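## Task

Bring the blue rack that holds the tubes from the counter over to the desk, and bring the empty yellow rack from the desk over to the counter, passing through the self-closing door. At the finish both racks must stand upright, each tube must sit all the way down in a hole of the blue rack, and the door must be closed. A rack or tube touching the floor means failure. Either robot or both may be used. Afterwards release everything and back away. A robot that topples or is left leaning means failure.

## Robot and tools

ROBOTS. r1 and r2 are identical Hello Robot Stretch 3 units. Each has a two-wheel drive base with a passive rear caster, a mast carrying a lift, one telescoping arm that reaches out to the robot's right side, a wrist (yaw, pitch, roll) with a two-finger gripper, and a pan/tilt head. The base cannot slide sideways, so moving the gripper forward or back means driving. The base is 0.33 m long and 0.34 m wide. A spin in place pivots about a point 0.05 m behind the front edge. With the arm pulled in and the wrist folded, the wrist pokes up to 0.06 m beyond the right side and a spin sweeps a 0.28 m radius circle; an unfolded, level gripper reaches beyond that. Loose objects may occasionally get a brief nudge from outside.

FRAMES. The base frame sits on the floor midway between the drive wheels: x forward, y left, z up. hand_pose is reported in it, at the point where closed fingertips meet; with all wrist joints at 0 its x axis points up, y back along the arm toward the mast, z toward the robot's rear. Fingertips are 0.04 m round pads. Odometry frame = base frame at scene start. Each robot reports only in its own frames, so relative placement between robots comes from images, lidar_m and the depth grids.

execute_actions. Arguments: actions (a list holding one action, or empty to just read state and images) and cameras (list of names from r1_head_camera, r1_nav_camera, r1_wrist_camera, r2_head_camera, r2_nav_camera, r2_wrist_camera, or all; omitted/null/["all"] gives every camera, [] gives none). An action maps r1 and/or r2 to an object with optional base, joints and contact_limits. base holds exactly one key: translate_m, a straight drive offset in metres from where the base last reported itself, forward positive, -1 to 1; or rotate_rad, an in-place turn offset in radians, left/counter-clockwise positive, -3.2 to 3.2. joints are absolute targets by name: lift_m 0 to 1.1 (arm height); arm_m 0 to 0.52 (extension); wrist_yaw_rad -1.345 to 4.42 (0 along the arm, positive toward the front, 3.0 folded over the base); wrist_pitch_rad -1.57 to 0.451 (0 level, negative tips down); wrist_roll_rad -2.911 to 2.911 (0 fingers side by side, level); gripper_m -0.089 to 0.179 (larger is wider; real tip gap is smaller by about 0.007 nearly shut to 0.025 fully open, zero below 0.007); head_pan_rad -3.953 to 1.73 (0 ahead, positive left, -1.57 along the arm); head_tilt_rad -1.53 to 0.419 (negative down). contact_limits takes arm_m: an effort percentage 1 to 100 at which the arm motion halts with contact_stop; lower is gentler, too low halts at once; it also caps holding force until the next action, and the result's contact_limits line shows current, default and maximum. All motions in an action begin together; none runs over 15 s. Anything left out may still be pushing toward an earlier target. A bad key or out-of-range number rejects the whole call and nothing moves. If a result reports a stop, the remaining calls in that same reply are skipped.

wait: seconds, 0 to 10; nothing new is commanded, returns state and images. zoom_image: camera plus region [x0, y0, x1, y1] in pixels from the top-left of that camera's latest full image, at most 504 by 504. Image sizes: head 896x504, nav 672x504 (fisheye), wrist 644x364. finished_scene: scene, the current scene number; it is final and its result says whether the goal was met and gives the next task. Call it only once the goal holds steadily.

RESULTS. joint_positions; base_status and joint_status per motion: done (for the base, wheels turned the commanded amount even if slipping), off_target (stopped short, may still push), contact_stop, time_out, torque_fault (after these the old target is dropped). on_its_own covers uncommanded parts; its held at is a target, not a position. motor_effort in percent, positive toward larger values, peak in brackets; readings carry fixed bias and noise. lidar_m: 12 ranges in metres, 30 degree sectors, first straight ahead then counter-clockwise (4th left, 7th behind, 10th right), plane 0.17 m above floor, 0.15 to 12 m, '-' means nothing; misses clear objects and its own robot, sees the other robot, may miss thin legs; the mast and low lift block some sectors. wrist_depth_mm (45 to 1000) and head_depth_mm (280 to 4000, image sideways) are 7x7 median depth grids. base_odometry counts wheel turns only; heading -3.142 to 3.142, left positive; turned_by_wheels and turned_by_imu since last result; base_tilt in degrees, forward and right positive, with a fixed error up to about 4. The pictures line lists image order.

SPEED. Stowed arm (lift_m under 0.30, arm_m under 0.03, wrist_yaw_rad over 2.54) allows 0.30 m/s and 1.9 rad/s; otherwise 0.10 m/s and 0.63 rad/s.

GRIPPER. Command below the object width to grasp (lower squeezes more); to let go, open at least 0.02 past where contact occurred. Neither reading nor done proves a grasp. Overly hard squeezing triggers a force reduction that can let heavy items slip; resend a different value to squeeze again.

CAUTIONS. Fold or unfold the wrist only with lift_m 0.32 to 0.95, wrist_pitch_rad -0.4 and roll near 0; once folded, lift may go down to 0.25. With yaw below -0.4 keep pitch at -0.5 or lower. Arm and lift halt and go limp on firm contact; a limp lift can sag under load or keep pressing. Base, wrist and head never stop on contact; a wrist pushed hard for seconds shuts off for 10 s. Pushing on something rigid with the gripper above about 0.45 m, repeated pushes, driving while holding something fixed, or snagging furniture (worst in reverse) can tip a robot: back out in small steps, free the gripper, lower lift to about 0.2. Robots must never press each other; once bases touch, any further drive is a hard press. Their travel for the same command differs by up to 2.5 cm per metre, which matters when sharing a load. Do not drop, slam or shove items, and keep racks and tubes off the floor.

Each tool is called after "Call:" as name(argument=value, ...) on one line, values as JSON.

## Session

Call:
execute_actions(actions=[])

Scene clock: 0.00 s.
r1.base_odometry: x=+0.000 y=+0.000 heading=+0.000 (m, m, rad; r1's odometry frame)
r1.turned_by_wheels: +0.000 (rad since the last result)
r1.turned_by_imu: +0.000 (rad since the last result)
r1.base_tilt: forward=-1.2 right=+0.6 (deg)
r1.lidar_m: 1.04 0.94 0.71 0.69 0.72 1.02 2.73 1.44 1.37 1.34 1.40 1.07
r1.head_depth_mm: 980 980 977 981 979 980 983 / 978 979 982 984 983 986 984 / 981 981 982 989 985 986 988 / 981 980 985 986 983 987 988 / 983 992 988 988 991 993 989 / 988 991 990 996 999 997 997 / 991 990 987 992 990 998 999
r1.base_status: not commanded
r1.joint_positions: lift_m=+0.403 arm_m=-0.001 wrist_yaw_rad=+2.978 wrist_pitch_rad=-0.457 wrist_roll_rad=-0.013 gripper_m=+0.037 head_pan_rad=+0.005 head_tilt_rad=-0.004
r1.joint_status: not commanded
r1.motor_effort: left_wheel=+0 right_wheel=+0 lift_m=+22 arm_m=+0 wrist_yaw_rad=+0 wrist_pitch_rad=+6 wrist_roll_rad=+0 gripper_m=+0 head_pan_rad=-1 head_tilt_rad=+2 (%)
r1.hand_pose: x=+0.0144 y=+0.0726 z=+0.4072 quat_wxyz=(+0.216, +0.695, +0.105, +0.678) (m; r1's base frame)
r1.wrist_depth_mm: 611 650 669 684 719 748 779 / 665 - 710 769 780 848 874 / 740 - 803 865 894 938 963 / 780 837 815 844 873 881 886 / 705 702 - 717 721 726 738 / 615 601 - 609 596 620 627 / 526 537 - 528 536 537 554
r2.base_odometry: x=+0.000 y=+0.000 heading=+0.000 (m, m, rad; r2's odometry frame)
r2.turned_by_wheels: +0.000 (rad since the last result)
r2.turned_by_imu: +0.000 (rad since the last result)
r2.base_tilt: forward=-1.7 right=-0.3 (deg)
r2.lidar_m: 1.16 0.85 0.81 0.83 1.11 2.01 2.07 1.90 1.82 1.87 1.20 1.13
r2.head_depth_mm: 1697 1681 1690 1687 1688 1087 1057 / 1770 1772 1780 1772 1762 1121 1110 / 1849 1873 1869 1877 1861 1179 1167 / 1692 1691 1697 1692 1681 1234 1232 / 1407 1405 1405 1404 1401 1405 1398 / 1198 1198 1203 1201 1201 1199 1199 / 1049 1046 1050 1049 1046 1044 1047
r2.base_status: not commanded
r2.joint_positions: lift_m=+0.484 arm_m=+0.001 wrist_yaw_rad=+3.103 wrist_pitch_rad=-0.550 wrist_roll_rad=+0.014 gripper_m=+0.037 head_pan_rad=+0.015 head_tilt_rad=+0.014
r2.joint_status: not commanded
r2.motor_effort: left_wheel=+0 right_wheel=+0 lift_m=+22 arm_m=+0 wrist_yaw_rad=+0 wrist_pitch_rad=+6 wrist_roll_rad=+1 gripper_m=+0 head_pan_rad=+0 head_tilt_rad=+1 (%)
r2.hand_pose: x=-0.0132 y=+0.0599 z=+0.4684 quat_wxyz=(+0.207, +0.689, +0.177, +0.672) (m; r2's base frame)
r2.wrist_depth_mm: - - 914 871 757 689 623 / - - - 946 843 745 656 / - - - - 920 818 715 / 829 843 845 865 879 859 779 / 710 723 737 734 760 757 776 / 617 630 - 643 659 665 664 / 549 568 - - 570 583 593
pictures: r1_head_camera (sideways: a quarter turn clockwise sets it upright), r1_nav_camera (sideways: a quarter turn counterclockwise sets it upright), r1_wrist_camera, r2_head_camera (sideways: a quarter turn clockwise sets it upright), r2_nav_camera (sideways: a quarter turn counterclockwise sets it upright), r2_wrist_camera
Images, in order (width x height): r1_head_camera 896x504, r1_nav_camera 672x504, r1_wrist_camera 644x364, r2_head_camera 896x504, r2_nav_camera 672x504, r2_wrist_camera 644x364.

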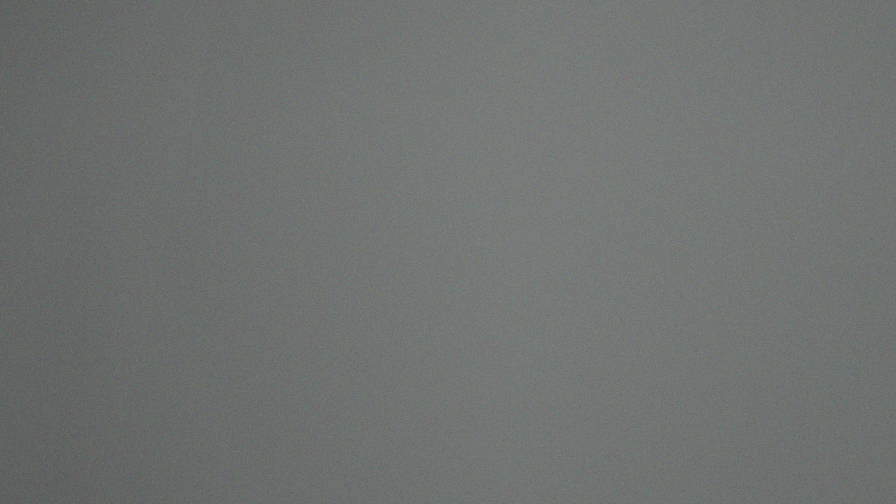

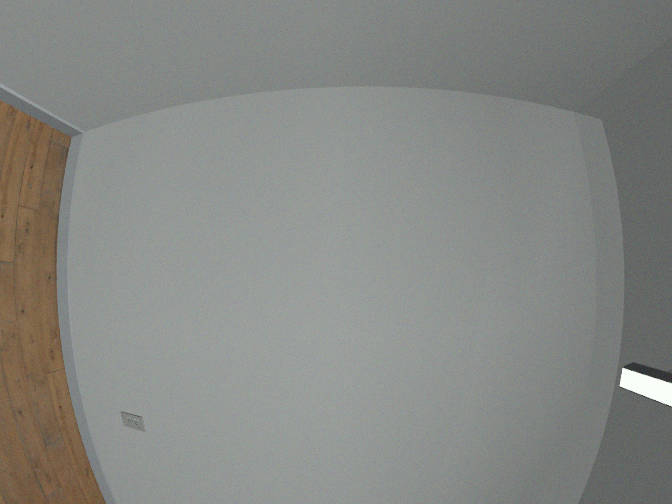

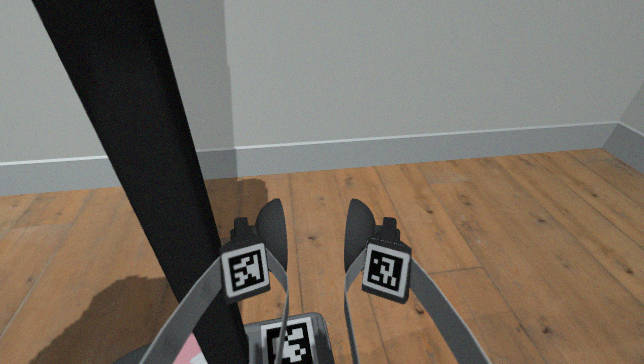

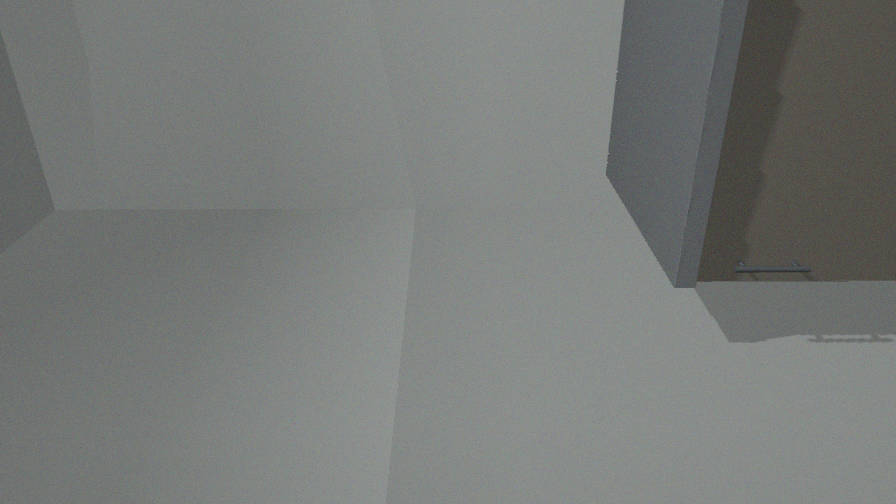

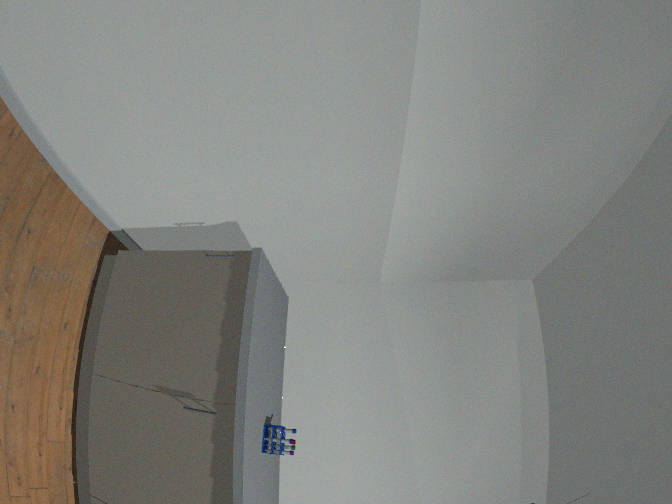

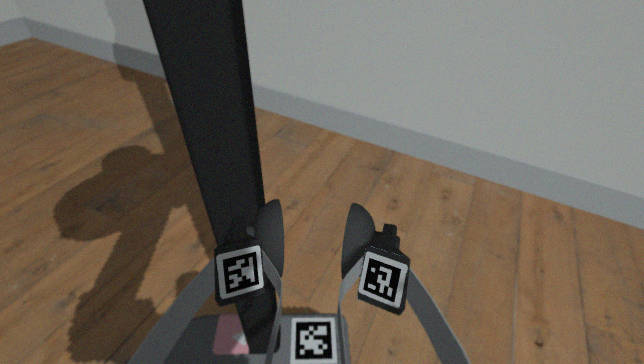

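Call:
execute_actions(actions=[{"r1":{"joints":{"head_pan_rad":-2.6,"head_tilt_rad":-0.3}},"r2":{"joints":{"head_pan_rad":-2.6,"head_tilt_rad":-0.3}}}], cameras=["r1_nav_camera","r2_nav_camera"])

Call:
execute_actions(actions=[{"r1":{"joints":{"head_pan_rad":1.5}},"r2":{"joints":{"head_pan_rad":1.5}}}], cameras=["r1_nav_camera","r2_nav_camera"])

Scene clock: 9.53 s.
r1.base_odometry: x=+0.000 y=+0.000 heading=+0.000 (m, m, rad; r1's odometry frame)
r1.turned_by_wheels: +0.000 (rad since the last result)
r1.turned_by_imu: -0.001 (rad since the last result)
r1.base_tilt: forward=-1.2 right=+0.5 (deg)
r1.lidar_m: 1.04 0.94 0.71 0.69 0.72 1.03 2.73 1.43 1.37 1.34 1.41 1.06
r1.head_depth_mm: 2452 2539 2619 2783 2777 2074 1640 / 2605 2697 2714 2579 2623 2065 1622 / 2431 2589 2596 1642 2805 2058 1619 / 2114 2251 2289 1607 2611 2033 1576 / 1855 1951 2018 1495 1611 1705 1593 / 1658 1743 1790 1867 2024 1992 1580 / 1487 1563 1625 1679 1800 1846 1576
r1.base_status: not commanded
r1.joint_positions: lift_m=+0.403 arm_m=-0.001 wrist_yaw_rad=+2.978 wrist_pitch_rad=-0.457 wrist_roll_rad=-0.013 gripper_m=+0.037 head_pan_rad=-2.593 head_tilt_rad=-0.296
r1.joint_status: all done
r1.motor_effort: left_wheel=+0(0) right_wheel=+0(0) lift_m=+22(22) arm_m=+0(0) wrist_yaw_rad=+0(0) wrist_pitch_rad=+7(6) wrist_roll_rad=+0(0) gripper_m=+1(1) head_pan_rad=-3(40) head_tilt_rad=-2(23) (%)
r1.hand_pose: x=+0.0144 y=+0.0726 z=+0.4072 quat_wxyz=(+0.216, +0.695, +0.105, +0.678) (m; r1's base frame)
r1.wrist_depth_mm: 605 628 646 677 715 734 789 / 663 - 711 744 784 810 888 / 723 - 805 842 886 925 963 / 783 786 870 857 866 874 888 / 702 712 - 717 724 727 731 / 607 604 - 614 597 616 623 / 529 534 - 538 529 542 541
r2.base_odometry: x=+0.000 y=+0.000 heading=+0.000 (m, m, rad; r2's odometry frame)
r2.turned_by_wheels: +0.000 (rad since the last result)
r2.turned_by_imu: -0.001 (rad since the last result)
r2.base_tilt: forward=-1.7 right=-0.2 (deg)
r2.lidar_m: 1.16 0.85 0.81 0.84 1.11 2.00 2.06 1.90 1.82 1.88 1.20 1.13
r2.head_depth_mm: 2256 2382 2505 2632 2605 1987 1563 / 2140 2262 2409 2594 2647 1992 1557 / 2005 2117 2242 2397 2495 2019 1561 / 1880 1978 2092 2216 2366 2004 1556 / 1773 1877 1988 2070 2195 1994 1555 / 1694 1763 1856 1948 2065 2010 1569 / 1598 1666 1748 1838 1942 1985 1561
r2.base_status: not commanded
r2.joint_positions: lift_m=+0.484 arm_m=+0.001 wrist_yaw_rad=+3.103 wrist_pitch_rad=-0.550 wrist_roll_rad=+0.014 gripper_m=+0.037 head_pan_rad=-2.593 head_tilt_rad=-0.296
r2.joint_status: all done
r2.motor_effort: left_wheel=+0(0) right_wheel=+0(0) lift_m=+22(22) arm_m=+0(0) wrist_yaw_rad=+0(0) wrist_pitch_rad=+5(6) wrist_roll_rad=+1(0) gripper_m=-1(0) head_pan_rad=-4(48) head_tilt_rad=-2(21) (%)
r2.hand_pose: x=-0.0132 y=+0.0599 z=+0.4684 quat_wxyz=(+0.207, +0.689, +0.177, +0.672) (m; r2's base frame)
r2.wrist_depth_mm: - - 934 857 762 688 615 / - - - 946 814 740 663 / - - - - 929 810 719 / 834 841 842 860 893 868 775 / 719 707 730 736 773 760 772 / 615 627 - 643 648 646 678 / 555 561 - - 578 590 596
pictures: r1_nav_camera (sideways: a quarter turn counterclockwise sets it upright), r2_nav_camera (sideways: a quarter turn counterclockwise sets it upright)
Images, in order (width x height): r1_nav_camera 672x504, r2_nav_camera 672x504.

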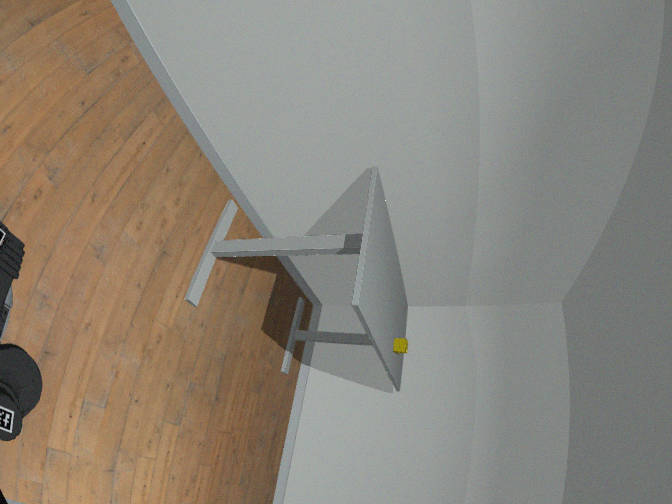

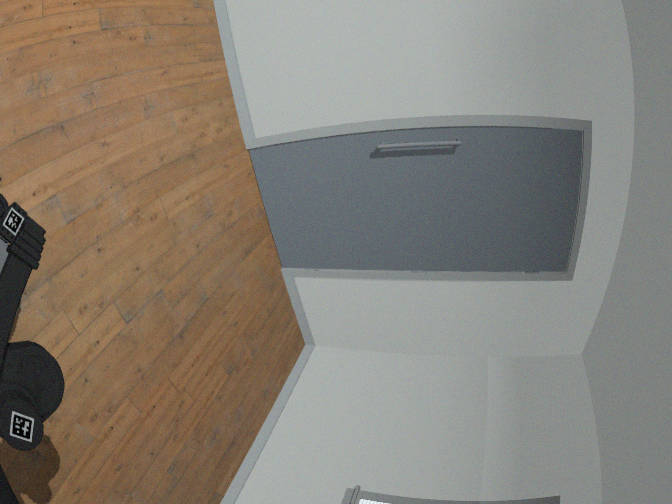

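Scene clock: 11.97 s.
r1.base_odometry: x=+0.000 y=+0.000 heading=+0.000 (m, m, rad; r1's odometry frame)
r1.turned_by_wheels: +0.000 (rad since the last result)
r1.turned_by_imu: +0.000 (rad since the last result)
r1.base_tilt: forward=-1.3 right=+0.6 (deg)
r1.lidar_m: 1.04 0.94 0.71 0.69 0.72 1.02 2.72 1.44 1.37 1.34 1.40 1.06
r1.head_depth_mm: 585 614 647 685 724 771 820 / 580 611 643 681 723 767 819 / 580 611 641 678 717 762 813 / 577 605 637 674 715 759 813 / 574 602 638 673 707 755 806 / 575 600 633 669 706 747 799 / 569 597 630 665 705 748 794
r1.base_status: not commanded
r1.joint_positions: lift_m=+0.403 arm_m=-0.001 wrist_yaw_rad=+2.978 wrist_pitch_rad=-0.457 wrist_roll_rad=-0.013 gripper_m=+0.037 head_pan_rad=+1.493 head_tilt_rad=-0.296
r1.joint_status: all done
r1.motor_effort: left_wheel=+0(0) right_wheel=+0(0) lift_m=+22(22) arm_m=+0(1) wrist_yaw_rad=+0(0) wrist_pitch_rad=+7(7) wrist_roll_rad=+0(0) gripper_m=+0(0) head_pan_rad=+4(39) head_tilt_rad=-2(1) (%)
r1.hand_pose: x=+0.0144 y=+0.0726 z=+0.4072 quat_wxyz=(+0.216, +0.695, +0.105, +0.678) (m; r1's base frame)
r1.wrist_depth_mm: 618 643 656 687 712 738 781 / 672 - 732 741 797 835 890 / 728 - 802 839 873 928 974 / 783 821 851 860 877 888 850 / 697 715 - 716 714 722 716 / 606 607 - 619 596 619 619 / 522 538 - 537 531 545 539
r2.base_odometry: x=+0.000 y=+0.000 heading=+0.000 (m, m, rad; r2's odometry frame)
r2.turned_by_wheels: +0.000 (rad since the last result)
r2.turned_by_imu: -0.001 (rad since the last result)
r2.base_tilt: forward=-1.7 right=-0.3 (deg)
r2.lidar_m: 1.16 0.85 0.81 0.84 1.12 2.01 2.07 1.91 1.82 1.87 1.20 1.13
r2.head_depth_mm: 658 690 725 763 806 854 911 / 683 717 757 796 847 898 962 / 708 746 788 835 887 941 1011 / 739 780 823 875 929 999 1071 / 769 811 863 918 984 1056 1143 / 804 851 906 967 1035 1118 1216 / 839 890 953 1024 1098 1195 1305
r2.base_status: not commanded
r2.joint_positions: lift_m=+0.484 arm_m=+0.001 wrist_yaw_rad=+3.103 wrist_pitch_rad=-0.550 wrist_roll_rad=+0.014 gripper_m=+0.037 head_pan_rad=+1.493 head_tilt_rad=-0.296
r2.joint_status: all done
r2.motor_effort: left_wheel=+0(1) right_wheel=+0(0) lift_m=+22(23) arm_m=+0(1) wrist_yaw_rad=+0(1) wrist_pitch_rad=+6(6) wrist_roll_rad=+1(0) gripper_m=-2(1) head_pan_rad=+4(48) head_tilt_rad=-2(2) (%)
r2.hand_pose: x=-0.0132 y=+0.0599 z=+0.4684 quat_wxyz=(+0.207, +0.689, +0.177, +0.672) (m; r2's base frame)
r2.wrist_depth_mm: - - 931 865 758 685 623 / - - - 957 839 736 654 / - - - - 925 821 711 / 825 839 865 876 879 838 785 / 708 711 716 742 772 765 771 / 619 634 - 653 653 670 663 / 554 569 - - 581 594 589
pictures: r1_nav_camera (sideways: a quarter turn counterclockwise sets it upright), r2_nav_camera (sideways: a quarter turn counterclockwise sets it upright)
Images, in order (width x height): r1_nav_camera 672x504, r2_nav_camera 672x504.

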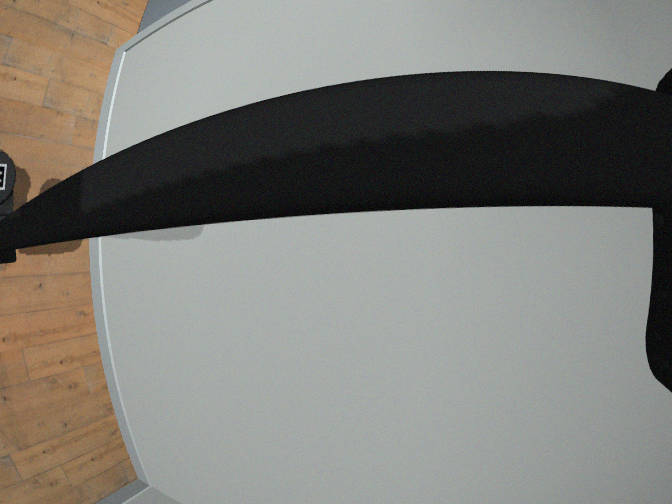

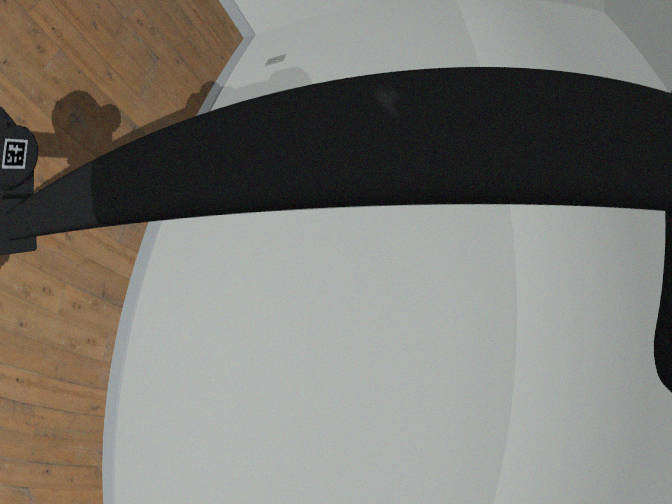

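Call:
execute_actions(actions=[{"r1":{"base":{"rotate_rad":0.14},"joints":{"lift_m":0.27,"head_pan_rad":-1.9,"head_tilt_rad":-0.5}},"r2":{"base":{"rotate_rad":-0.88},"joints":{"lift_m":0.27,"head_pan_rad":-1.57,"head_tilt_rad":-0.4}}}], cameras=[])

Call:
execute_actions(actions=[{"r1":{"base":{"translate_m":-1.0}},"r2":{"base":{"translate_m":0.67}}}], cameras=[])

Call:
execute_actions(actions=[{"r1":{"base":{"translate_m":-0.8}},"r2":{"base":{"rotate_rad":2.03}}}], cameras=["r1_nav_camera","r1_head_camera","r2_nav_camera","r2_head_camera"])

Scene clock: 71.07 s.
r1.base_odometry: x=+0.000 y=+0.000 heading=+0.140 (m, m, rad; r1's odometry frame)
r1.turned_by_wheels: +0.140 (rad since the last result)
r1.turned_by_imu: +0.139 (rad since the last result)
r1.base_tilt: forward=-1.2 right=+0.5 (deg)
r1.lidar_m: 1.04 0.84 0.69 0.69 0.77 1.37 2.53 1.44 1.34 1.33 1.26 1.04
r1.head_depth_mm: 1188 1303 1416 1562 1737 1665 1380 / 1175 1276 1393 1535 1704 1642 1371 / 1153 1264 1363 1512 1682 1658 1358 / 1147 1236 1351 1499 1647 1639 1364 / 1136 1224 1345 1449 1624 1604 1346 / 1118 1209 1314 1439 1598 1600 1345 / 1104 1197 1303 1411 1572 1584 1334
r1.base_status: done
r1.joint_positions: lift_m=+0.270 arm_m=-0.001 wrist_yaw_rad=+2.978 wrist_pitch_rad=-0.457 wrist_roll_rad=-0.013 gripper_m=+0.037 head_pan_rad=-1.893 head_tilt_rad=-0.494
r1.joint_status: all done
r1.motor_effort: left_wheel=-3(8) right_wheel=+4(10) lift_m=+19(19) arm_m=+0(0) wrist_yaw_rad=+0(0) wrist_pitch_rad=+7(7) wrist_roll_rad=+0(0) gripper_m=+0(0) head_pan_rad=-3(43) head_tilt_rad=-3(18) (%)
r1.hand_pose: x=+0.0144 y=+0.0726 z=+0.2741 quat_wxyz=(+0.216, +0.695, +0.105, +0.678) (m; r1's base frame)
r1.wrist_depth_mm: 660 661 685 671 683 680 683 / 729 - 754 740 742 766 743 / 755 - 773 794 797 794 775 / 639 612 642 657 647 659 668 / 525 530 - 556 539 537 545 / 462 - - - 445 466 462 / - - - - 402 402 408
r2.base_odometry: x=+0.000 y=+0.000 heading=-0.880 (m, m, rad; r2's odometry frame)
r2.turned_by_wheels: -0.880 (rad since the last result)
r2.turned_by_imu: -0.877 (rad since the last result)
r2.base_tilt: forward=-1.6 right=-0.1 (deg)
r2.lidar_m: 1.15 1.13 1.02 0.82 0.81 0.88 1.36 2.01 2.19 1.82 1.82 1.45
r2.head_depth_mm: 1925 2082 2246 2510 2314 1767 1427 / 1848 1985 2155 2352 2331 1774 1429 / 1778 1902 2071 2240 2315 1774 1430 / 1698 1815 1962 2127 2216 1770 1426 / 1632 1760 1881 2020 2160 1770 1431 / 1572 1661 1802 1934 2071 1767 1430 / 1519 1615 1730 1844 1987 1771 1424
r2.base_status: done
r2.joint_positions: lift_m=+0.270 arm_m=+0.001 wrist_yaw_rad=+3.103 wrist_pitch_rad=-0.551 wrist_roll_rad=+0.014 gripper_m=+0.037 head_pan_rad=-1.563 head_tilt_rad=-0.395
r2.joint_status: all done
r2.motor_effort: left_wheel=+3(8) right_wheel=-3(7) lift_m=+19(19) arm_m=+0(0) wrist_yaw_rad=+1(1) wrist_pitch_rad=+6(6) wrist_roll_rad=+1(1) gripper_m=+0(0) head_pan_rad=-4(48) head_tilt_rad=-2(11) (%)
r2.hand_pose: x=-0.0132 y=+0.0598 z=+0.2543 quat_wxyz=(+0.207, +0.688, +0.178, +0.672) (m; r2's base frame)
r2.wrist_depth_mm: 624 667 781 827 937 - 947 / 661 727 809 847 887 906 898 / 632 657 - 690 691 706 714 / 535 542 557 557 574 582 589 / 459 495 - - 491 497 504 / - - - - 432 429 437 / - - - - 378 380 384
pictures: none
No camera images: the call's "cameras" was empty. Leave "cameras" out to get every camera's image.

Scene clock: 76.00 s.
r1.base_odometry: x=-0.990 y=-0.139 heading=+0.140 (m, m, rad; r1's odometry frame)
r1.turned_by_wheels: +0.000 (rad since the last result)
r1.turned_by_imu: +0.003 (rad since the last result)
r1.base_tilt: forward=-1.1 right=+0.5 (deg)
r1.lidar_m: 2.01 1.06 0.88 0.86 1.06 1.56 1.55 1.39 0.71 1.15 1.28 2.02
r1.head_depth_mm: 1019 1105 1149 751 559 489 1380 / 1004 1096 1130 746 554 486 1378 / 996 1077 1109 735 549 480 1356 / 979 1063 1097 731 544 477 1144 / 972 1048 1114 1210 1351 1505 1341 / 959 1038 1128 1232 1362 1485 1342 / 943 1027 1114 1216 1342 1499 1333
r1.base_status: done
r1.joint_positions: lift_m=+0.270 arm_m=-0.001 wrist_yaw_rad=+2.978 wrist_pitch_rad=-0.458 wrist_roll_rad=-0.013 gripper_m=+0.037 head_pan_rad=-1.893 head_tilt_rad=-0.494
r1.joint_status: not commanded
r1.motor_effort: left_wheel=-3(14) right_wheel=+4(8) lift_m=+19(19) arm_m=+0(0) wrist_yaw_rad=+0(0) wrist_pitch_rad=+7(7) wrist_roll_rad=+0(0) gripper_m=+0(0) head_pan_rad=-3(4) head_tilt_rad=-3(3) (%)
r1.hand_pose: x=+0.0144 y=+0.0725 z=+0.2741 quat_wxyz=(+0.216, +0.695, +0.105, +0.678) (m; r1's base frame)
r1.wrist_depth_mm: 891 907 926 866 847 851 850 / 975 - - 992 924 935 925 / 794 - 794 830 838 836 816 / 637 607 644 644 655 650 666 / 533 523 - 556 544 554 544 / 465 - - - 448 463 464 / - - - - 401 402 403
r2.base_odometry: x=+0.427 y=-0.516 heading=-0.880 (m, m, rad; r2's odometry frame)
r2.turned_by_wheels: +0.000 (rad since the last result)
r2.turned_by_imu: -0.002 (rad since the last result)
r2.base_tilt: forward=-1.7 right=-0.3 (deg)
r2.lidar_m: 0.53 0.52 0.56 0.84 1.06 1.16 1.77 2.63 1.97 1.58 1.57 0.66
r2.head_depth_mm: 1651 1791 1944 2140 2244 1769 1421 / 1579 1683 1849 2009 2154 1781 1427 / 1510 1619 1757 1908 2068 1768 1428 / 1457 1557 1687 1824 1985 1767 1430 / 1398 1501 1620 1734 1899 1766 1428 / 1356 1435 1533 1663 1798 1773 1431 / 1301 1383 1477 1591 1712 1776 1425
r2.base_status: done
r2.joint_positions: lift_m=+0.270 arm_m=+0.001 wrist_yaw_rad=+3.103 wrist_pitch_rad=-0.551 wrist_roll_rad=+0.014 gripper_m=+0.037 head_pan_rad=-1.563 head_tilt_rad=-0.395
r2.joint_status: not commanded
r2.motor_effort: left_wheel=+4(14) right_wheel=-3(8) lift_m=+19(19) arm_m=+0(0) wrist_yaw_rad=+1(1) wrist_pitch_rad=+6(6) wrist_roll_rad=+0(0) gripper_m=+0(0) head_pan_rad=-4(3) head_tilt_rad=-2(2) (%)
r2.hand_pose: x=-0.0132 y=+0.0598 z=+0.2542 quat_wxyz=(+0.207, +0.688, +0.178, +0.672) (m; r2's base frame)
r2.wrist_depth_mm: 791 848 - - 781 541 426 / 790 821 849 870 811 601 441 / 638 646 - 688 691 658 502 / 539 546 551 562 565 579 530 / 466 493 - - 496 498 497 / - - - - 429 429 432 / - - - - 374 379 384
pictures: none
No camera images: the call's "cameras" was empty. Leave "cameras" out to get every camera's image.

Scene clock: 80.43 s.
r1.base_odometry: x=-1.782 y=-0.251 heading=+0.140 (m, m, rad; r1's odometry frame)
r1.turned_by_wheels: +0.000 (rad since the last result)
r1.turned_by_imu: +0.002 (rad since the last result)
r1.base_tilt: forward=-1.2 right=+0.5 (deg)
r1.lidar_m: 2.35 1.28 1.11 1.02 1.14 0.97 0.97 0.80 1.01 1.00 0.79 1.79
r1.head_depth_mm: 882 955 1025 754 455 432 369 / 869 945 1002 744 534 442 368 / 858 936 987 737 551 439 366 / 850 917 976 729 544 435 363 / 837 901 960 719 541 433 361 / 829 893 954 714 537 431 360 / 817 880 938 706 532 428 358
r1.base_status: done
r1.joint_positions: lift_m=+0.270 arm_m=-0.001 wrist_yaw_rad=+2.978 wrist_pitch_rad=-0.458 wrist_roll_rad=-0.013 gripper_m=+0.037 head_pan_rad=-1.893 head_tilt_rad=-0.494
r1.joint_status: not commanded
r1.motor_effort: left_wheel=-3(14) right_wheel=+4(9) lift_m=+19(19) arm_m=+0(0) wrist_yaw_rad=-1(0) wrist_pitch_rad=+7(7) wrist_roll_rad=+0(0) gripper_m=+0(0) head_pan_rad=-3(3) head_tilt_rad=-3(2) (%)
r1.hand_pose: x=+0.0144 y=+0.0725 z=+0.2741 quat_wxyz=(+0.216, +0.695, +0.105, +0.678) (m; r1's base frame)
r1.wrist_depth_mm: 956 983 956 - - - - / - - - - - - - / 800 - 812 829 824 832 823 / 643 622 650 649 657 658 662 / 528 522 - 556 534 542 547 / 453 - - - 444 460 458 / - - - - 398 400 404
r2.base_odometry: x=+0.427 y=-0.516 heading=+1.150 (m, m, rad; r2's odometry frame)
r2.turned_by_wheels: +2.030 (rad since the last result)
r2.turned_by_imu: +2.014 (rad since the last result)
r2.base_tilt: forward=-1.6 right=-0.1 (deg)
r2.lidar_m: 1.06 1.12 1.61 2.63 2.10 1.61 1.57 0.71 0.53 0.52 0.55 0.77
r2.head_depth_mm: 951 1018 1096 998 691 612 677 / 957 1024 1107 1000 692 614 683 / 960 1030 1107 1002 690 616 685 / 966 1032 1117 1001 692 619 689 / 972 1046 1123 833 691 620 692 / 977 1050 1130 843 690 622 695 / 983 1052 1137 1001 692 627 695
r2.base_status: done
r2.joint_positions: lift_m=+0.270 arm_m=+0.001 wrist_yaw_rad=+3.103 wrist_pitch_rad=-0.551 wrist_roll_rad=+0.014 gripper_m=+0.037 head_pan_rad=-1.563 head_tilt_rad=-0.396
r2.joint_status: not commanded
r2.motor_effort: left_wheel=-3(11) right_wheel=+3(13) lift_m=+19(19) arm_m=+0(0) wrist_yaw_rad=+1(1) wrist_pitch_rad=+6(6) wrist_roll_rad=+1(1) gripper_m=+0(0) head_pan_rad=-3(4) head_tilt_rad=-2(3) (%)
r2.hand_pose: x=-0.0132 y=+0.0597 z=+0.2542 quat_wxyz=(+0.207, +0.688, +0.178, +0.672) (m; r2's base frame)
r2.wrist_depth_mm: - - - - - - - / 803 805 848 857 877 926 926 / 640 657 - 669 687 714 724 / 537 542 551 563 577 584 594 / 461 494 - - 503 496 498 / - - - - 430 427 441 / - - - - 377 380 385
pictures: r1_head_camera (sideways: a quarter turn clockwise sets it upright), r1_nav_camera (sideways: a quarter turn counterclockwise sets it upright), r2_head_camera (sideways: a quarter turn clockwise sets it upright), r2_nav_camera (sideways: a quarter turn counterclockwise sets it upright)
Images, in order (width x height): r1_head_camera 896x504, r1_nav_camera 672x504, r2_head_camera 896x504, r2_nav_camera 672x504.

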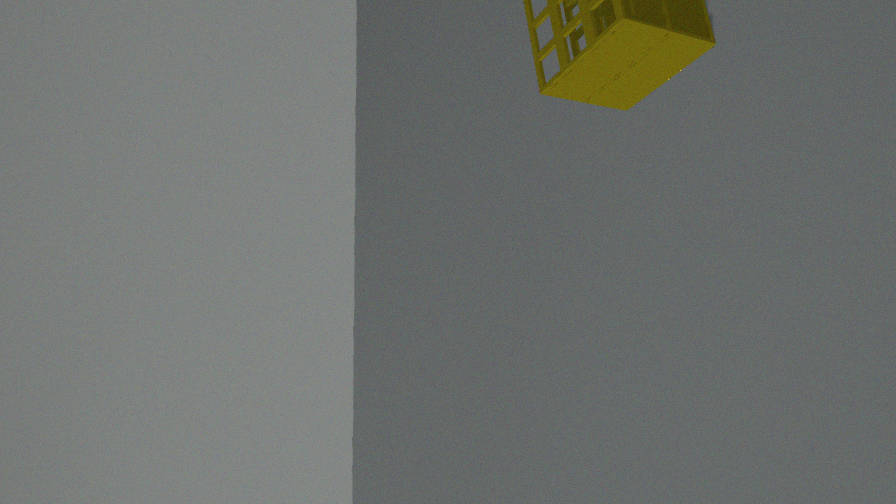

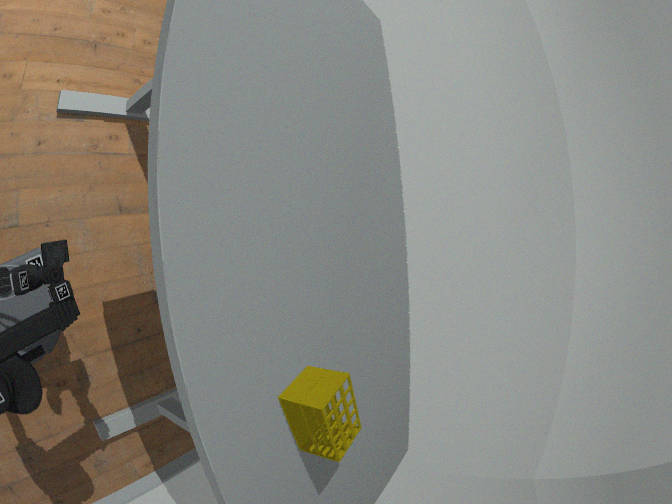

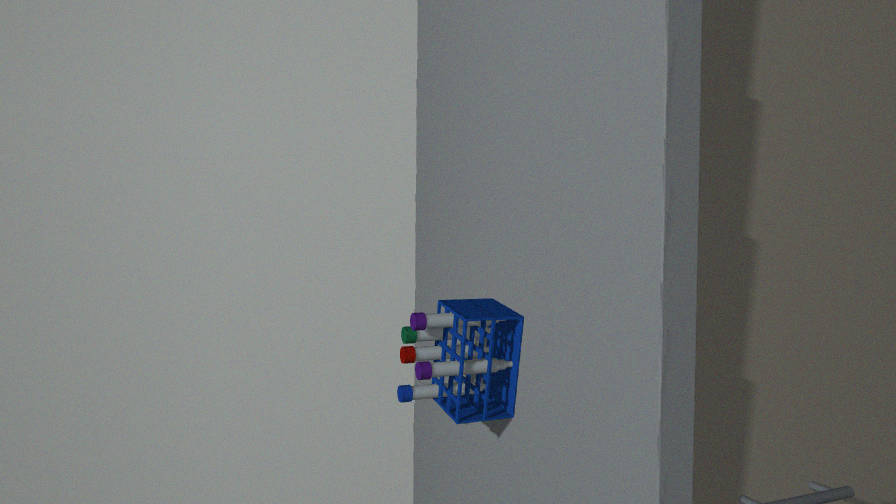

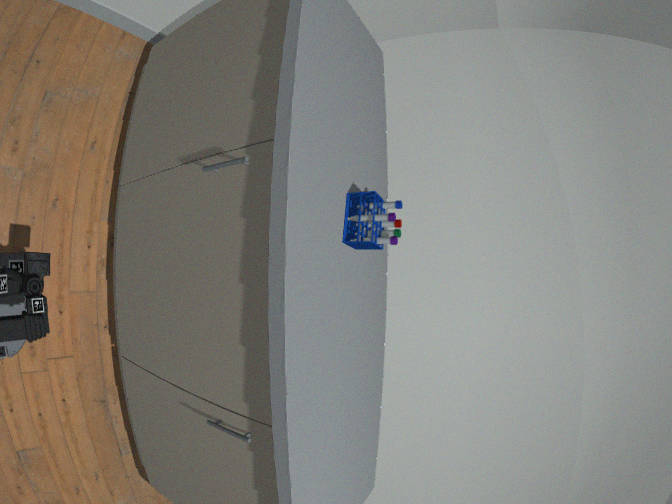

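Call:
execute_actions(actions=[{"r1":{"base":{"rotate_rad":-0.14},"joints":{"lift_m":0.9,"head_pan_rad":-1.57,"head_tilt_rad":-0.8}},"r2":{"base":{"rotate_rad":-1.57}}}], cameras=[])

Call:
execute_actions(actions=[{"r1":{"base":{"translate_m":-0.5},"joints":{"lift_m":0.94}},"r2":{"base":{"translate_m":0.18}}}], cameras=[])

Call:
execute_actions(actions=[{"r1":{"joints":{"wrist_yaw_rad":1.5,"gripper_m":0.17}},"r2":{"base":{"rotate_rad":1.57},"joints":{"lift_m":0.9,"wrist_pitch_rad":-0.4,"head_tilt_rad":-0.6}}}], cameras=["r1_head_camera","r2_head_camera"])

Scene clock: 117.10 s.
r1.base_odometry: x=-1.782 y=-0.251 heading=+0.000 (m, m, rad; r1's odometry frame)
r1.turned_by_wheels: -0.140 (rad since the last result)
r1.turned_by_imu: -0.141 (rad since the last result)
r1.base_tilt: forward=-1.1 right=+0.5 (deg)
r1.lidar_m: 2.80 1.39 1.13 1.02 1.08 0.99 0.97 0.80 1.02 1.00 0.79 0.81
r1.head_depth_mm: 870 750 585 477 403 357 - / 869 744 578 472 402 355 - / 877 737 573 472 399 353 - / 868 723 569 467 397 352 - / 872 717 565 465 394 350 - / 878 711 560 461 392 355 1159 / 872 705 554 458 390 359 1159
r1.base_status: done
r1.joint_positions: lift_m=+0.754 arm_m=-0.001 wrist_yaw_rad=+2.979 wrist_pitch_rad=-0.458 wrist_roll_rad=-0.013 gripper_m=+0.037 head_pan_rad=-1.577 head_tilt_rad=-0.791
r1.joint_status: lift_m contact_stop (moved +0.484 of +0.630); the others done
r1.on_its_own: lift_m is slack since a contact_stop, until your next command for it (your +0.900 is given up)
r1.motor_effort: left_wheel=+3(10) right_wheel=-4(12) lift_m=+22(47) arm_m=+0(0) wrist_yaw_rad=-1(1) wrist_pitch_rad=+7(7) wrist_roll_rad=+0(0) gripper_m=+0(0) head_pan_rad=+3(27) head_tilt_rad=-4(24) (%)
r1.hand_pose: x=+0.0143 y=+0.0725 z=+0.7583 quat_wxyz=(+0.215, +0.695, +0.106, +0.678) (m; r1's base frame)
r1.wrist_depth_mm: 891 - - - - - - / 958 - - - - - - / - - - - - - - / - - - - - - - / - - - - - - - / - - - - - - - / 880 882 862 884 888 893 896
r2.base_odometry: x=+0.427 y=-0.516 heading=-0.420 (m, m, rad; r2's odometry frame)
r2.turned_by_wheels: -1.570 (rad since the last result)
r2.turned_by_imu: -1.560 (rad since the last result)
r2.base_tilt: forward=-1.5 right=-0.2 (deg)
r2.lidar_m: 0.52 0.55 0.77 1.06 1.13 1.63 2.62 2.07 1.60 1.57 0.70 0.53
r2.head_depth_mm: 1321 1412 1525 1641 1789 1770 1429 / 1329 1426 1535 1657 1812 1763 1430 / 1330 1435 1539 1674 1827 1766 1428 / 1348 1440 1555 1680 1846 1769 1428 / 1349 1457 1570 1691 1844 1774 1428 / 1363 1456 1590 1717 1865 1779 1426 / 1378 1476 1594 1721 1882 1772 1438
r2.base_status: done
r2.joint_positions: lift_m=+0.270 arm_m=+0.001 wrist_yaw_rad=+3.103 wrist_pitch_rad=-0.551 wrist_roll_rad=+0.014 gripper_m=+0.037 head_pan_rad=-1.563 head_tilt_rad=-0.396
r2.joint_status: not commanded
r2.motor_effort: left_wheel=+3(13) right_wheel=-4(10) lift_m=+19(19) arm_m=+0(0) wrist_yaw_rad=+0(0) wrist_pitch_rad=+6(6) wrist_roll_rad=+1(1) gripper_m=-1(1) head_pan_rad=-3(3) head_tilt_rad=-2(2) (%)
r2.hand_pose: x=-0.0132 y=+0.0597 z=+0.2542 quat_wxyz=(+0.207, +0.688, +0.178, +0.672) (m; r2's base frame)
r2.wrist_depth_mm: - - - - - 961 594 / 789 814 832 853 890 852 633 / 640 653 - 684 702 723 652 / 538 542 557 565 575 588 594 / 461 497 - - 496 500 507 / - - - - 433 428 432 / - - - - 380 379 387
pictures: none
No camera images: the call's "cameras" was empty. Leave "cameras" out to get every camera's image.

not run: a stop came earlier in this reply.

not run: a stop came earlier in this reply.

Call:
execute_actions(actions=[{"r1":{"base":{"rotate_rad":-0.22},"joints":{"lift_m":0.6}},"r2":{"base":{"translate_m":0.18}}}], cameras=[])

Call:
execute_actions(actions=[{"r1":{"base":{"translate_m":-0.5}},"r2":{"base":{"rotate_rad":1.57},"joints":{"lift_m":0.9,"wrist_pitch_rad":-0.4,"head_tilt_rad":-0.6}}}], cameras=[])

Call:
execute_actions(actions=[{"r1":{"base":{"rotate_rad":0.22}},"r2":{"joints":{"wrist_yaw_rad":1.57,"gripper_m":0.17}}}], cameras=["r1_head_camera","r1_nav_camera","r2_head_camera"])

Scene clock: 133.57 s.
r1.base_odometry: x=-1.782 y=-0.251 heading=-0.220 (m, m, rad; r1's odometry frame)
r1.turned_by_wheels: -0.220 (rad since the last result)
r1.turned_by_imu: -0.220 (rad since the last result)
r1.base_tilt: forward=-1.2 right=+0.6 (deg)
r1.lidar_m: 2.41 1.77 1.22 1.10 1.02 1.07 0.97 0.97 0.80 1.00 1.01 0.79
r1.head_depth_mm: 922 749 497 454 404 372 1182 / 908 746 560 464 401 369 1204 / 891 735 575 471 399 361 1211 / 879 728 570 467 397 358 1191 / 867 722 564 464 395 352 1204 / 854 712 560 461 391 348 1159 / 843 706 555 458 390 345 1162
r1.base_status: done
r1.joint_positions: lift_m=+0.600 arm_m=-0.001 wrist_yaw_rad=+2.979 wrist_pitch_rad=-0.458 wrist_roll_rad=-0.013 gripper_m=+0.037 head_pan_rad=-1.577 head_tilt_rad=-0.791
r1.joint_status: all done
r1.motor_effort: left_wheel=+3(8) right_wheel=-4(10) lift_m=+19(21) arm_m=+0(0) wrist_yaw_rad=-1(0) wrist_pitch_rad=+7(7) wrist_roll_rad=+0(0) gripper_m=+0(0) head_pan_rad=+3(3) head_tilt_rad=-5(4) (%)
r1.hand_pose: x=+0.0143 y=+0.0725 z=+0.6040 quat_wxyz=(+0.215, +0.695, +0.106, +0.678) (m; r1's base frame)
r1.wrist_depth_mm: 807 - - - - - - / 863 - - - - - - / 927 - - - - - - / - - - - - - - / 980 975 - - - - - / 811 841 - 829 809 851 869 / 719 710 730 737 735 763 731
r2.base_odometry: x=+0.591 y=-0.590 heading=-0.420 (m, m, rad; r2's odometry frame)
r2.turned_by_wheels: +0.000 (rad since the last result)
r2.turned_by_imu: -0.001 (rad since the last result)
r2.base_tilt: forward=-1.7 right=-0.1 (deg)
r2.lidar_m: 0.34 0.36 0.51 1.04 1.11 1.61 2.81 2.10 1.61 1.58 0.46 0.35
r2.head_depth_mm: 1336 1429 1539 1647 1810 1777 1426 / 1343 1445 1547 1675 1823 1770 1424 / 1348 1449 1558 1681 1852 1773 1425 / 1352 1456 1569 1700 1856 1769 1427 / 1368 1469 1587 1709 1874 1767 1433 / 1382 1474 1593 1719 1892 1773 1398 / 1390 1481 1610 1705 942 951 953
r2.base_status: done
r2.joint_positions: lift_m=+0.270 arm_m=+0.001 wrist_yaw_rad=+3.103 wrist_pitch_rad=-0.551 wrist_roll_rad=+0.014 gripper_m=+0.037 head_pan_rad=-1.563 head_tilt_rad=-0.396
r2.joint_status: not commanded
r2.motor_effort: left_wheel=+4(14) right_wheel=-3(8) lift_m=+19(20) arm_m=-1(0) wrist_yaw_rad=+1(1) wrist_pitch_rad=+6(6) wrist_roll_rad=+0(1) gripper_m=+0(1) head_pan_rad=-3(4) head_tilt_rad=-2(2) (%)
r2.hand_pose: x=-0.0132 y=+0.0597 z=+0.2542 quat_wxyz=(+0.207, +0.688, +0.178, +0.672) (m; r2's base frame)
r2.wrist_depth_mm: - - - - 963 601 401 / 813 818 858 872 878 672 400 / 640 646 - 680 691 662 399 / 535 546 562 567 572 578 461 / 461 492 - - 495 493 453 / - - - - 434 429 422 / - - - - 377 382 386
pictures: none
No camera images: the call's "cameras" was empty. Leave "cameras" out to get every camera's image.

Scene clock: 140.13 s.
r1.base_odometry: x=-2.270 y=-0.142 heading=-0.220 (m, m, rad; r1's odometry frame)
r1.turned_by_wheels: +0.000 (rad since the last result)
r1.turned_by_imu: +0.001 (rad since the last result)
r1.base_tilt: forward=-1.1 right=+0.6 (deg)
r1.lidar_m: 2.62 1.61 1.13 0.94 0.82 0.52 0.47 0.48 0.58 0.61 1.09 1.24
r1.head_depth_mm: 958 985 600 478 434 1121 1134 / 1000 775 579 474 421 1319 1202 / 956 736 574 470 418 1333 1212 / 937 728 569 468 415 1261 1169 / 929 721 565 465 404 1318 1213 / 913 714 561 461 401 1317 1161 / 900 704 555 458 397 1311 1155
r1.base_status: done
r1.joint_positions: lift_m=+0.600 arm_m=-0.001 wrist_yaw_rad=+2.979 wrist_pitch_rad=-0.458 wrist_roll_rad=-0.013 gripper_m=+0.037 head_pan_rad=-1.577 head_tilt_rad=-0.791
r1.joint_status: not commanded
r1.motor_effort: left_wheel=+3(5) right_wheel=-3(10) lift_m=+19(19) arm_m=-1(0) wrist_yaw_rad=-1(0) wrist_pitch_rad=+7(7) wrist_roll_rad=+0(0) gripper_m=+0(0) head_pan_rad=+3(3) head_tilt_rad=-4(4) (%)
r1.hand_pose: x=+0.0143 y=+0.0725 z=+0.6040 quat_wxyz=(+0.215, +0.695, +0.106, +0.678) (m; r1's base frame)
r1.wrist_depth_mm: 743 - 898 - - - - / 781 - 962 - - - - / 846 - - - - - - / 932 - - - - - - / 880 977 - 974 987 958 993 / 786 841 - 819 810 850 862 / 710 713 714 728 739 735 735
r2.base_odometry: x=+0.591 y=-0.590 heading=+1.150 (m, m, rad; r2's odometry frame)
r2.turned_by_wheels: +1.570 (rad since the last result)
r2.turned_by_imu: +1.560 (rad since the last result)
r2.base_tilt: forward=-1.6 right=-0.1 (deg)
r2.lidar_m: 1.04 1.11 1.60 2.80 2.11 1.62 1.59 0.46 0.35 0.34 0.36 0.50
r2.head_depth_mm: 792 875 930 679 530 464 - / 796 881 935 679 530 459 - / 802 886 940 679 530 458 - / 807 889 941 678 530 458 - / 811 894 944 642 530 458 - / 814 900 940 635 530 466 585 / 818 910 938 652 529 471 605
r2.base_status: done
r2.joint_positions: lift_m=+0.900 arm_m=+0.001 wrist_yaw_rad=+3.103 wrist_pitch_rad=-0.420 wrist_roll_rad=+0.014 gripper_m=+0.037 head_pan_rad=-1.563 head_tilt_rad=-0.593
r2.joint_status: all done
r2.motor_effort: left_wheel=-3(10) right_wheel=+3(12) lift_m=+26(28) arm_m=-1(1) wrist_yaw_rad=+0(1) wrist_pitch_rad=+9(8) wrist_roll_rad=+1(1) gripper_m=+0(0) head_pan_rad=-4(3) head_tilt_rad=-2(18) (%)
r2.hand_pose: x=-0.0125 y=+0.0781 z=+0.9120 quat_wxyz=(+0.162, +0.699, +0.133, +0.684) (m; r2's base frame)
r2.wrist_depth_mm: - - - - - - - / - - - - - - - / - - - - - - - / - - - - - - - / - - - - - - - / - - - - - - - / - - - - - - -
pictures: none
No camera images: the call's "cameras" was empty. Leave "cameras" out to get every camera's image.

Scene clock: 141.93 s.
r1.base_odometry: x=-2.270 y=-0.142 heading=+0.000 (m, m, rad; r1's odometry frame)
r1.turned_by_wheels: +0.220 (rad since the last result)
r1.turned_by_imu: +0.220 (rad since the last result)
r1.base_tilt: forward=-1.1 right=+0.6 (deg)
r1.lidar_m: 3.03 1.38 0.97 0.94 0.64 0.49 0.47 0.50 0.61 0.61 1.14 1.24
r1.head_depth_mm: 922 753 585 477 404 1316 1198 / 932 746 580 474 402 1335 1205 / 925 733 575 472 408 1262 1177 / 928 730 570 468 405 1326 1191 / 932 719 565 466 412 1320 1205 / 933 712 558 462 410 1313 1164 / 926 706 532 458 409 1294 1155
r1.base_status: done
r1.joint_positions: lift_m=+0.600 arm_m=-0.001 wrist_yaw_rad=+2.979 wrist_pitch_rad=-0.458 wrist_roll_rad=-0.013 gripper_m=+0.037 head_pan_rad=-1.577 head_tilt_rad=-0.791
r1.joint_status: not commanded
r1.motor_effort: left_wheel=-3(8) right_wheel=+4(9) lift_m=+19(19) arm_m=+0(0) wrist_yaw_rad=+0(0) wrist_pitch_rad=+7(7) wrist_roll_rad=+0(0) gripper_m=+0(0) head_pan_rad=+3(3) head_tilt_rad=-5(4) (%)
r1.hand_pose: x=+0.0143 y=+0.0725 z=+0.6040 quat_wxyz=(+0.215, +0.695, +0.106, +0.678) (m; r1's base frame)
r1.wrist_depth_mm: 655 - 882 909 - - - / 678 - 945 - - - - / 673 - - - - - - / 658 902 - - - - - / 651 890 - 984 992 - 981 / 641 804 - 831 837 852 829 / 623 735 737 747 736 727 741
r2.base_odometry: x=+0.591 y=-0.590 heading=+1.150 (m, m, rad; r2's odometry frame)
r2.turned_by_wheels: +0.000 (rad since the last result)
r2.turned_by_imu: +0.000 (rad since the last result)
r2.base_tilt: forward=-1.7 right=-0.1 (deg)
r2.lidar_m: 1.04 1.11 1.59 2.81 2.11 1.62 1.58 0.47 0.35 0.34 0.36 0.50
r2.head_depth_mm: 792 875 931 677 529 465 - / 798 880 932 678 530 465 - / 803 884 942 678 531 465 - / 807 893 937 678 530 461 585 / 810 895 941 640 531 464 580 / 815 902 942 635 530 467 568 / 818 906 941 652 530 472 554
r2.base_status: not commanded
r2.joint_positions: lift_m=+0.900 arm_m=+0.001 wrist_yaw_rad=+1.573 wrist_pitch_rad=-0.420 wrist_roll_rad=+0.014 gripper_m=+0.170 head_pan_rad=-1.563 head_tilt_rad=-0.593
r2.joint_status: all done
r2.motor_effort: left_wheel=-3(3) right_wheel=+3(4) lift_m=+26(26) arm_m=-1(1) wrist_yaw_rad=-4(5) wrist_pitch_rad=+9(9) wrist_roll_rad=+1(1) gripper_m=+0(84) head_pan_rad=-4(3) head_tilt_rad=-4(4) (%)
r2.hand_pose: x=+0.2028 y=-0.1454 z=+0.9120 quat_wxyz=(+0.590, +0.596, -0.388, +0.381) (m; r2's base frame)
r2.wrist_depth_mm: 900 881 866 830 831 789 813 / - 968 929 913 735 428 448 / - - - - 709 329 304 / - - - - 684 337 232 / - - - - 659 350 200 / - - - - 644 - 195 / 969 - - - 623 301 203
pictures: r1_head_camera (sideways: a quarter turn clockwise sets it upright), r1_nav_camera (sideways: a quarter turn counterclockwise sets it upright), r2_head_camera (sideways: a quarter turn clockwise sets it upright)
Images, in order (width x height): r1_head_camera 896x504, r1_nav_camera 672x504, r2_head_camera 896x504.

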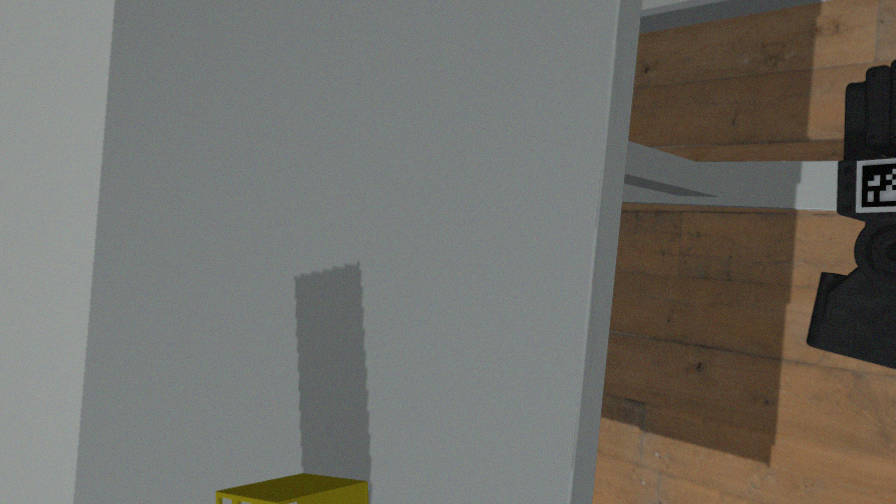

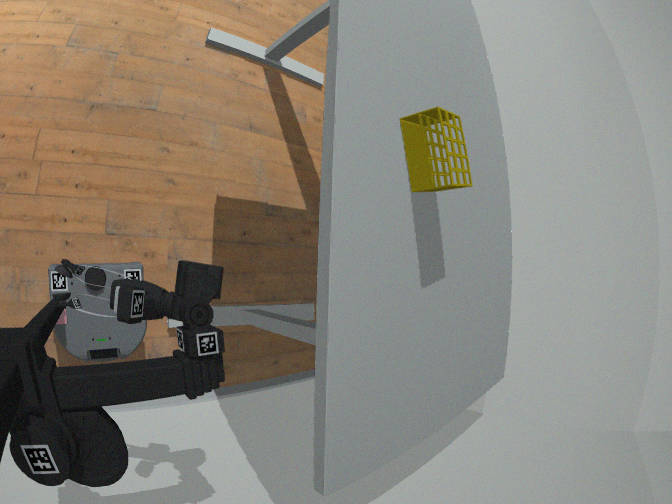

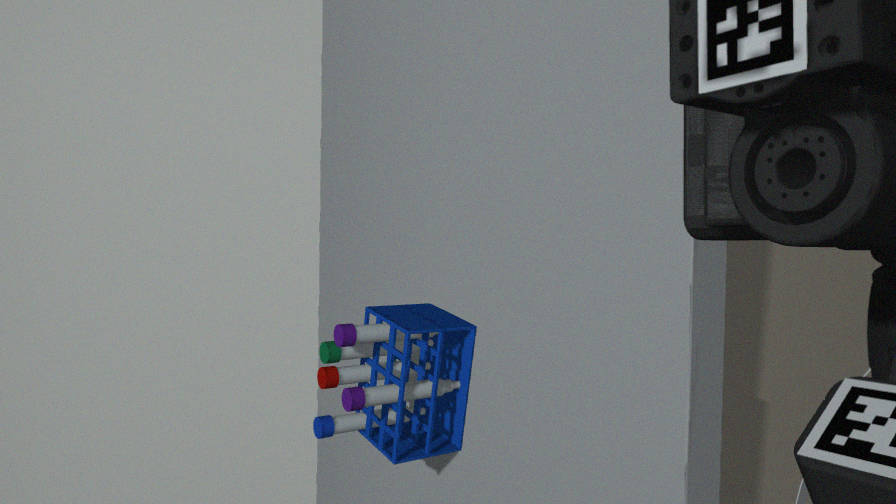

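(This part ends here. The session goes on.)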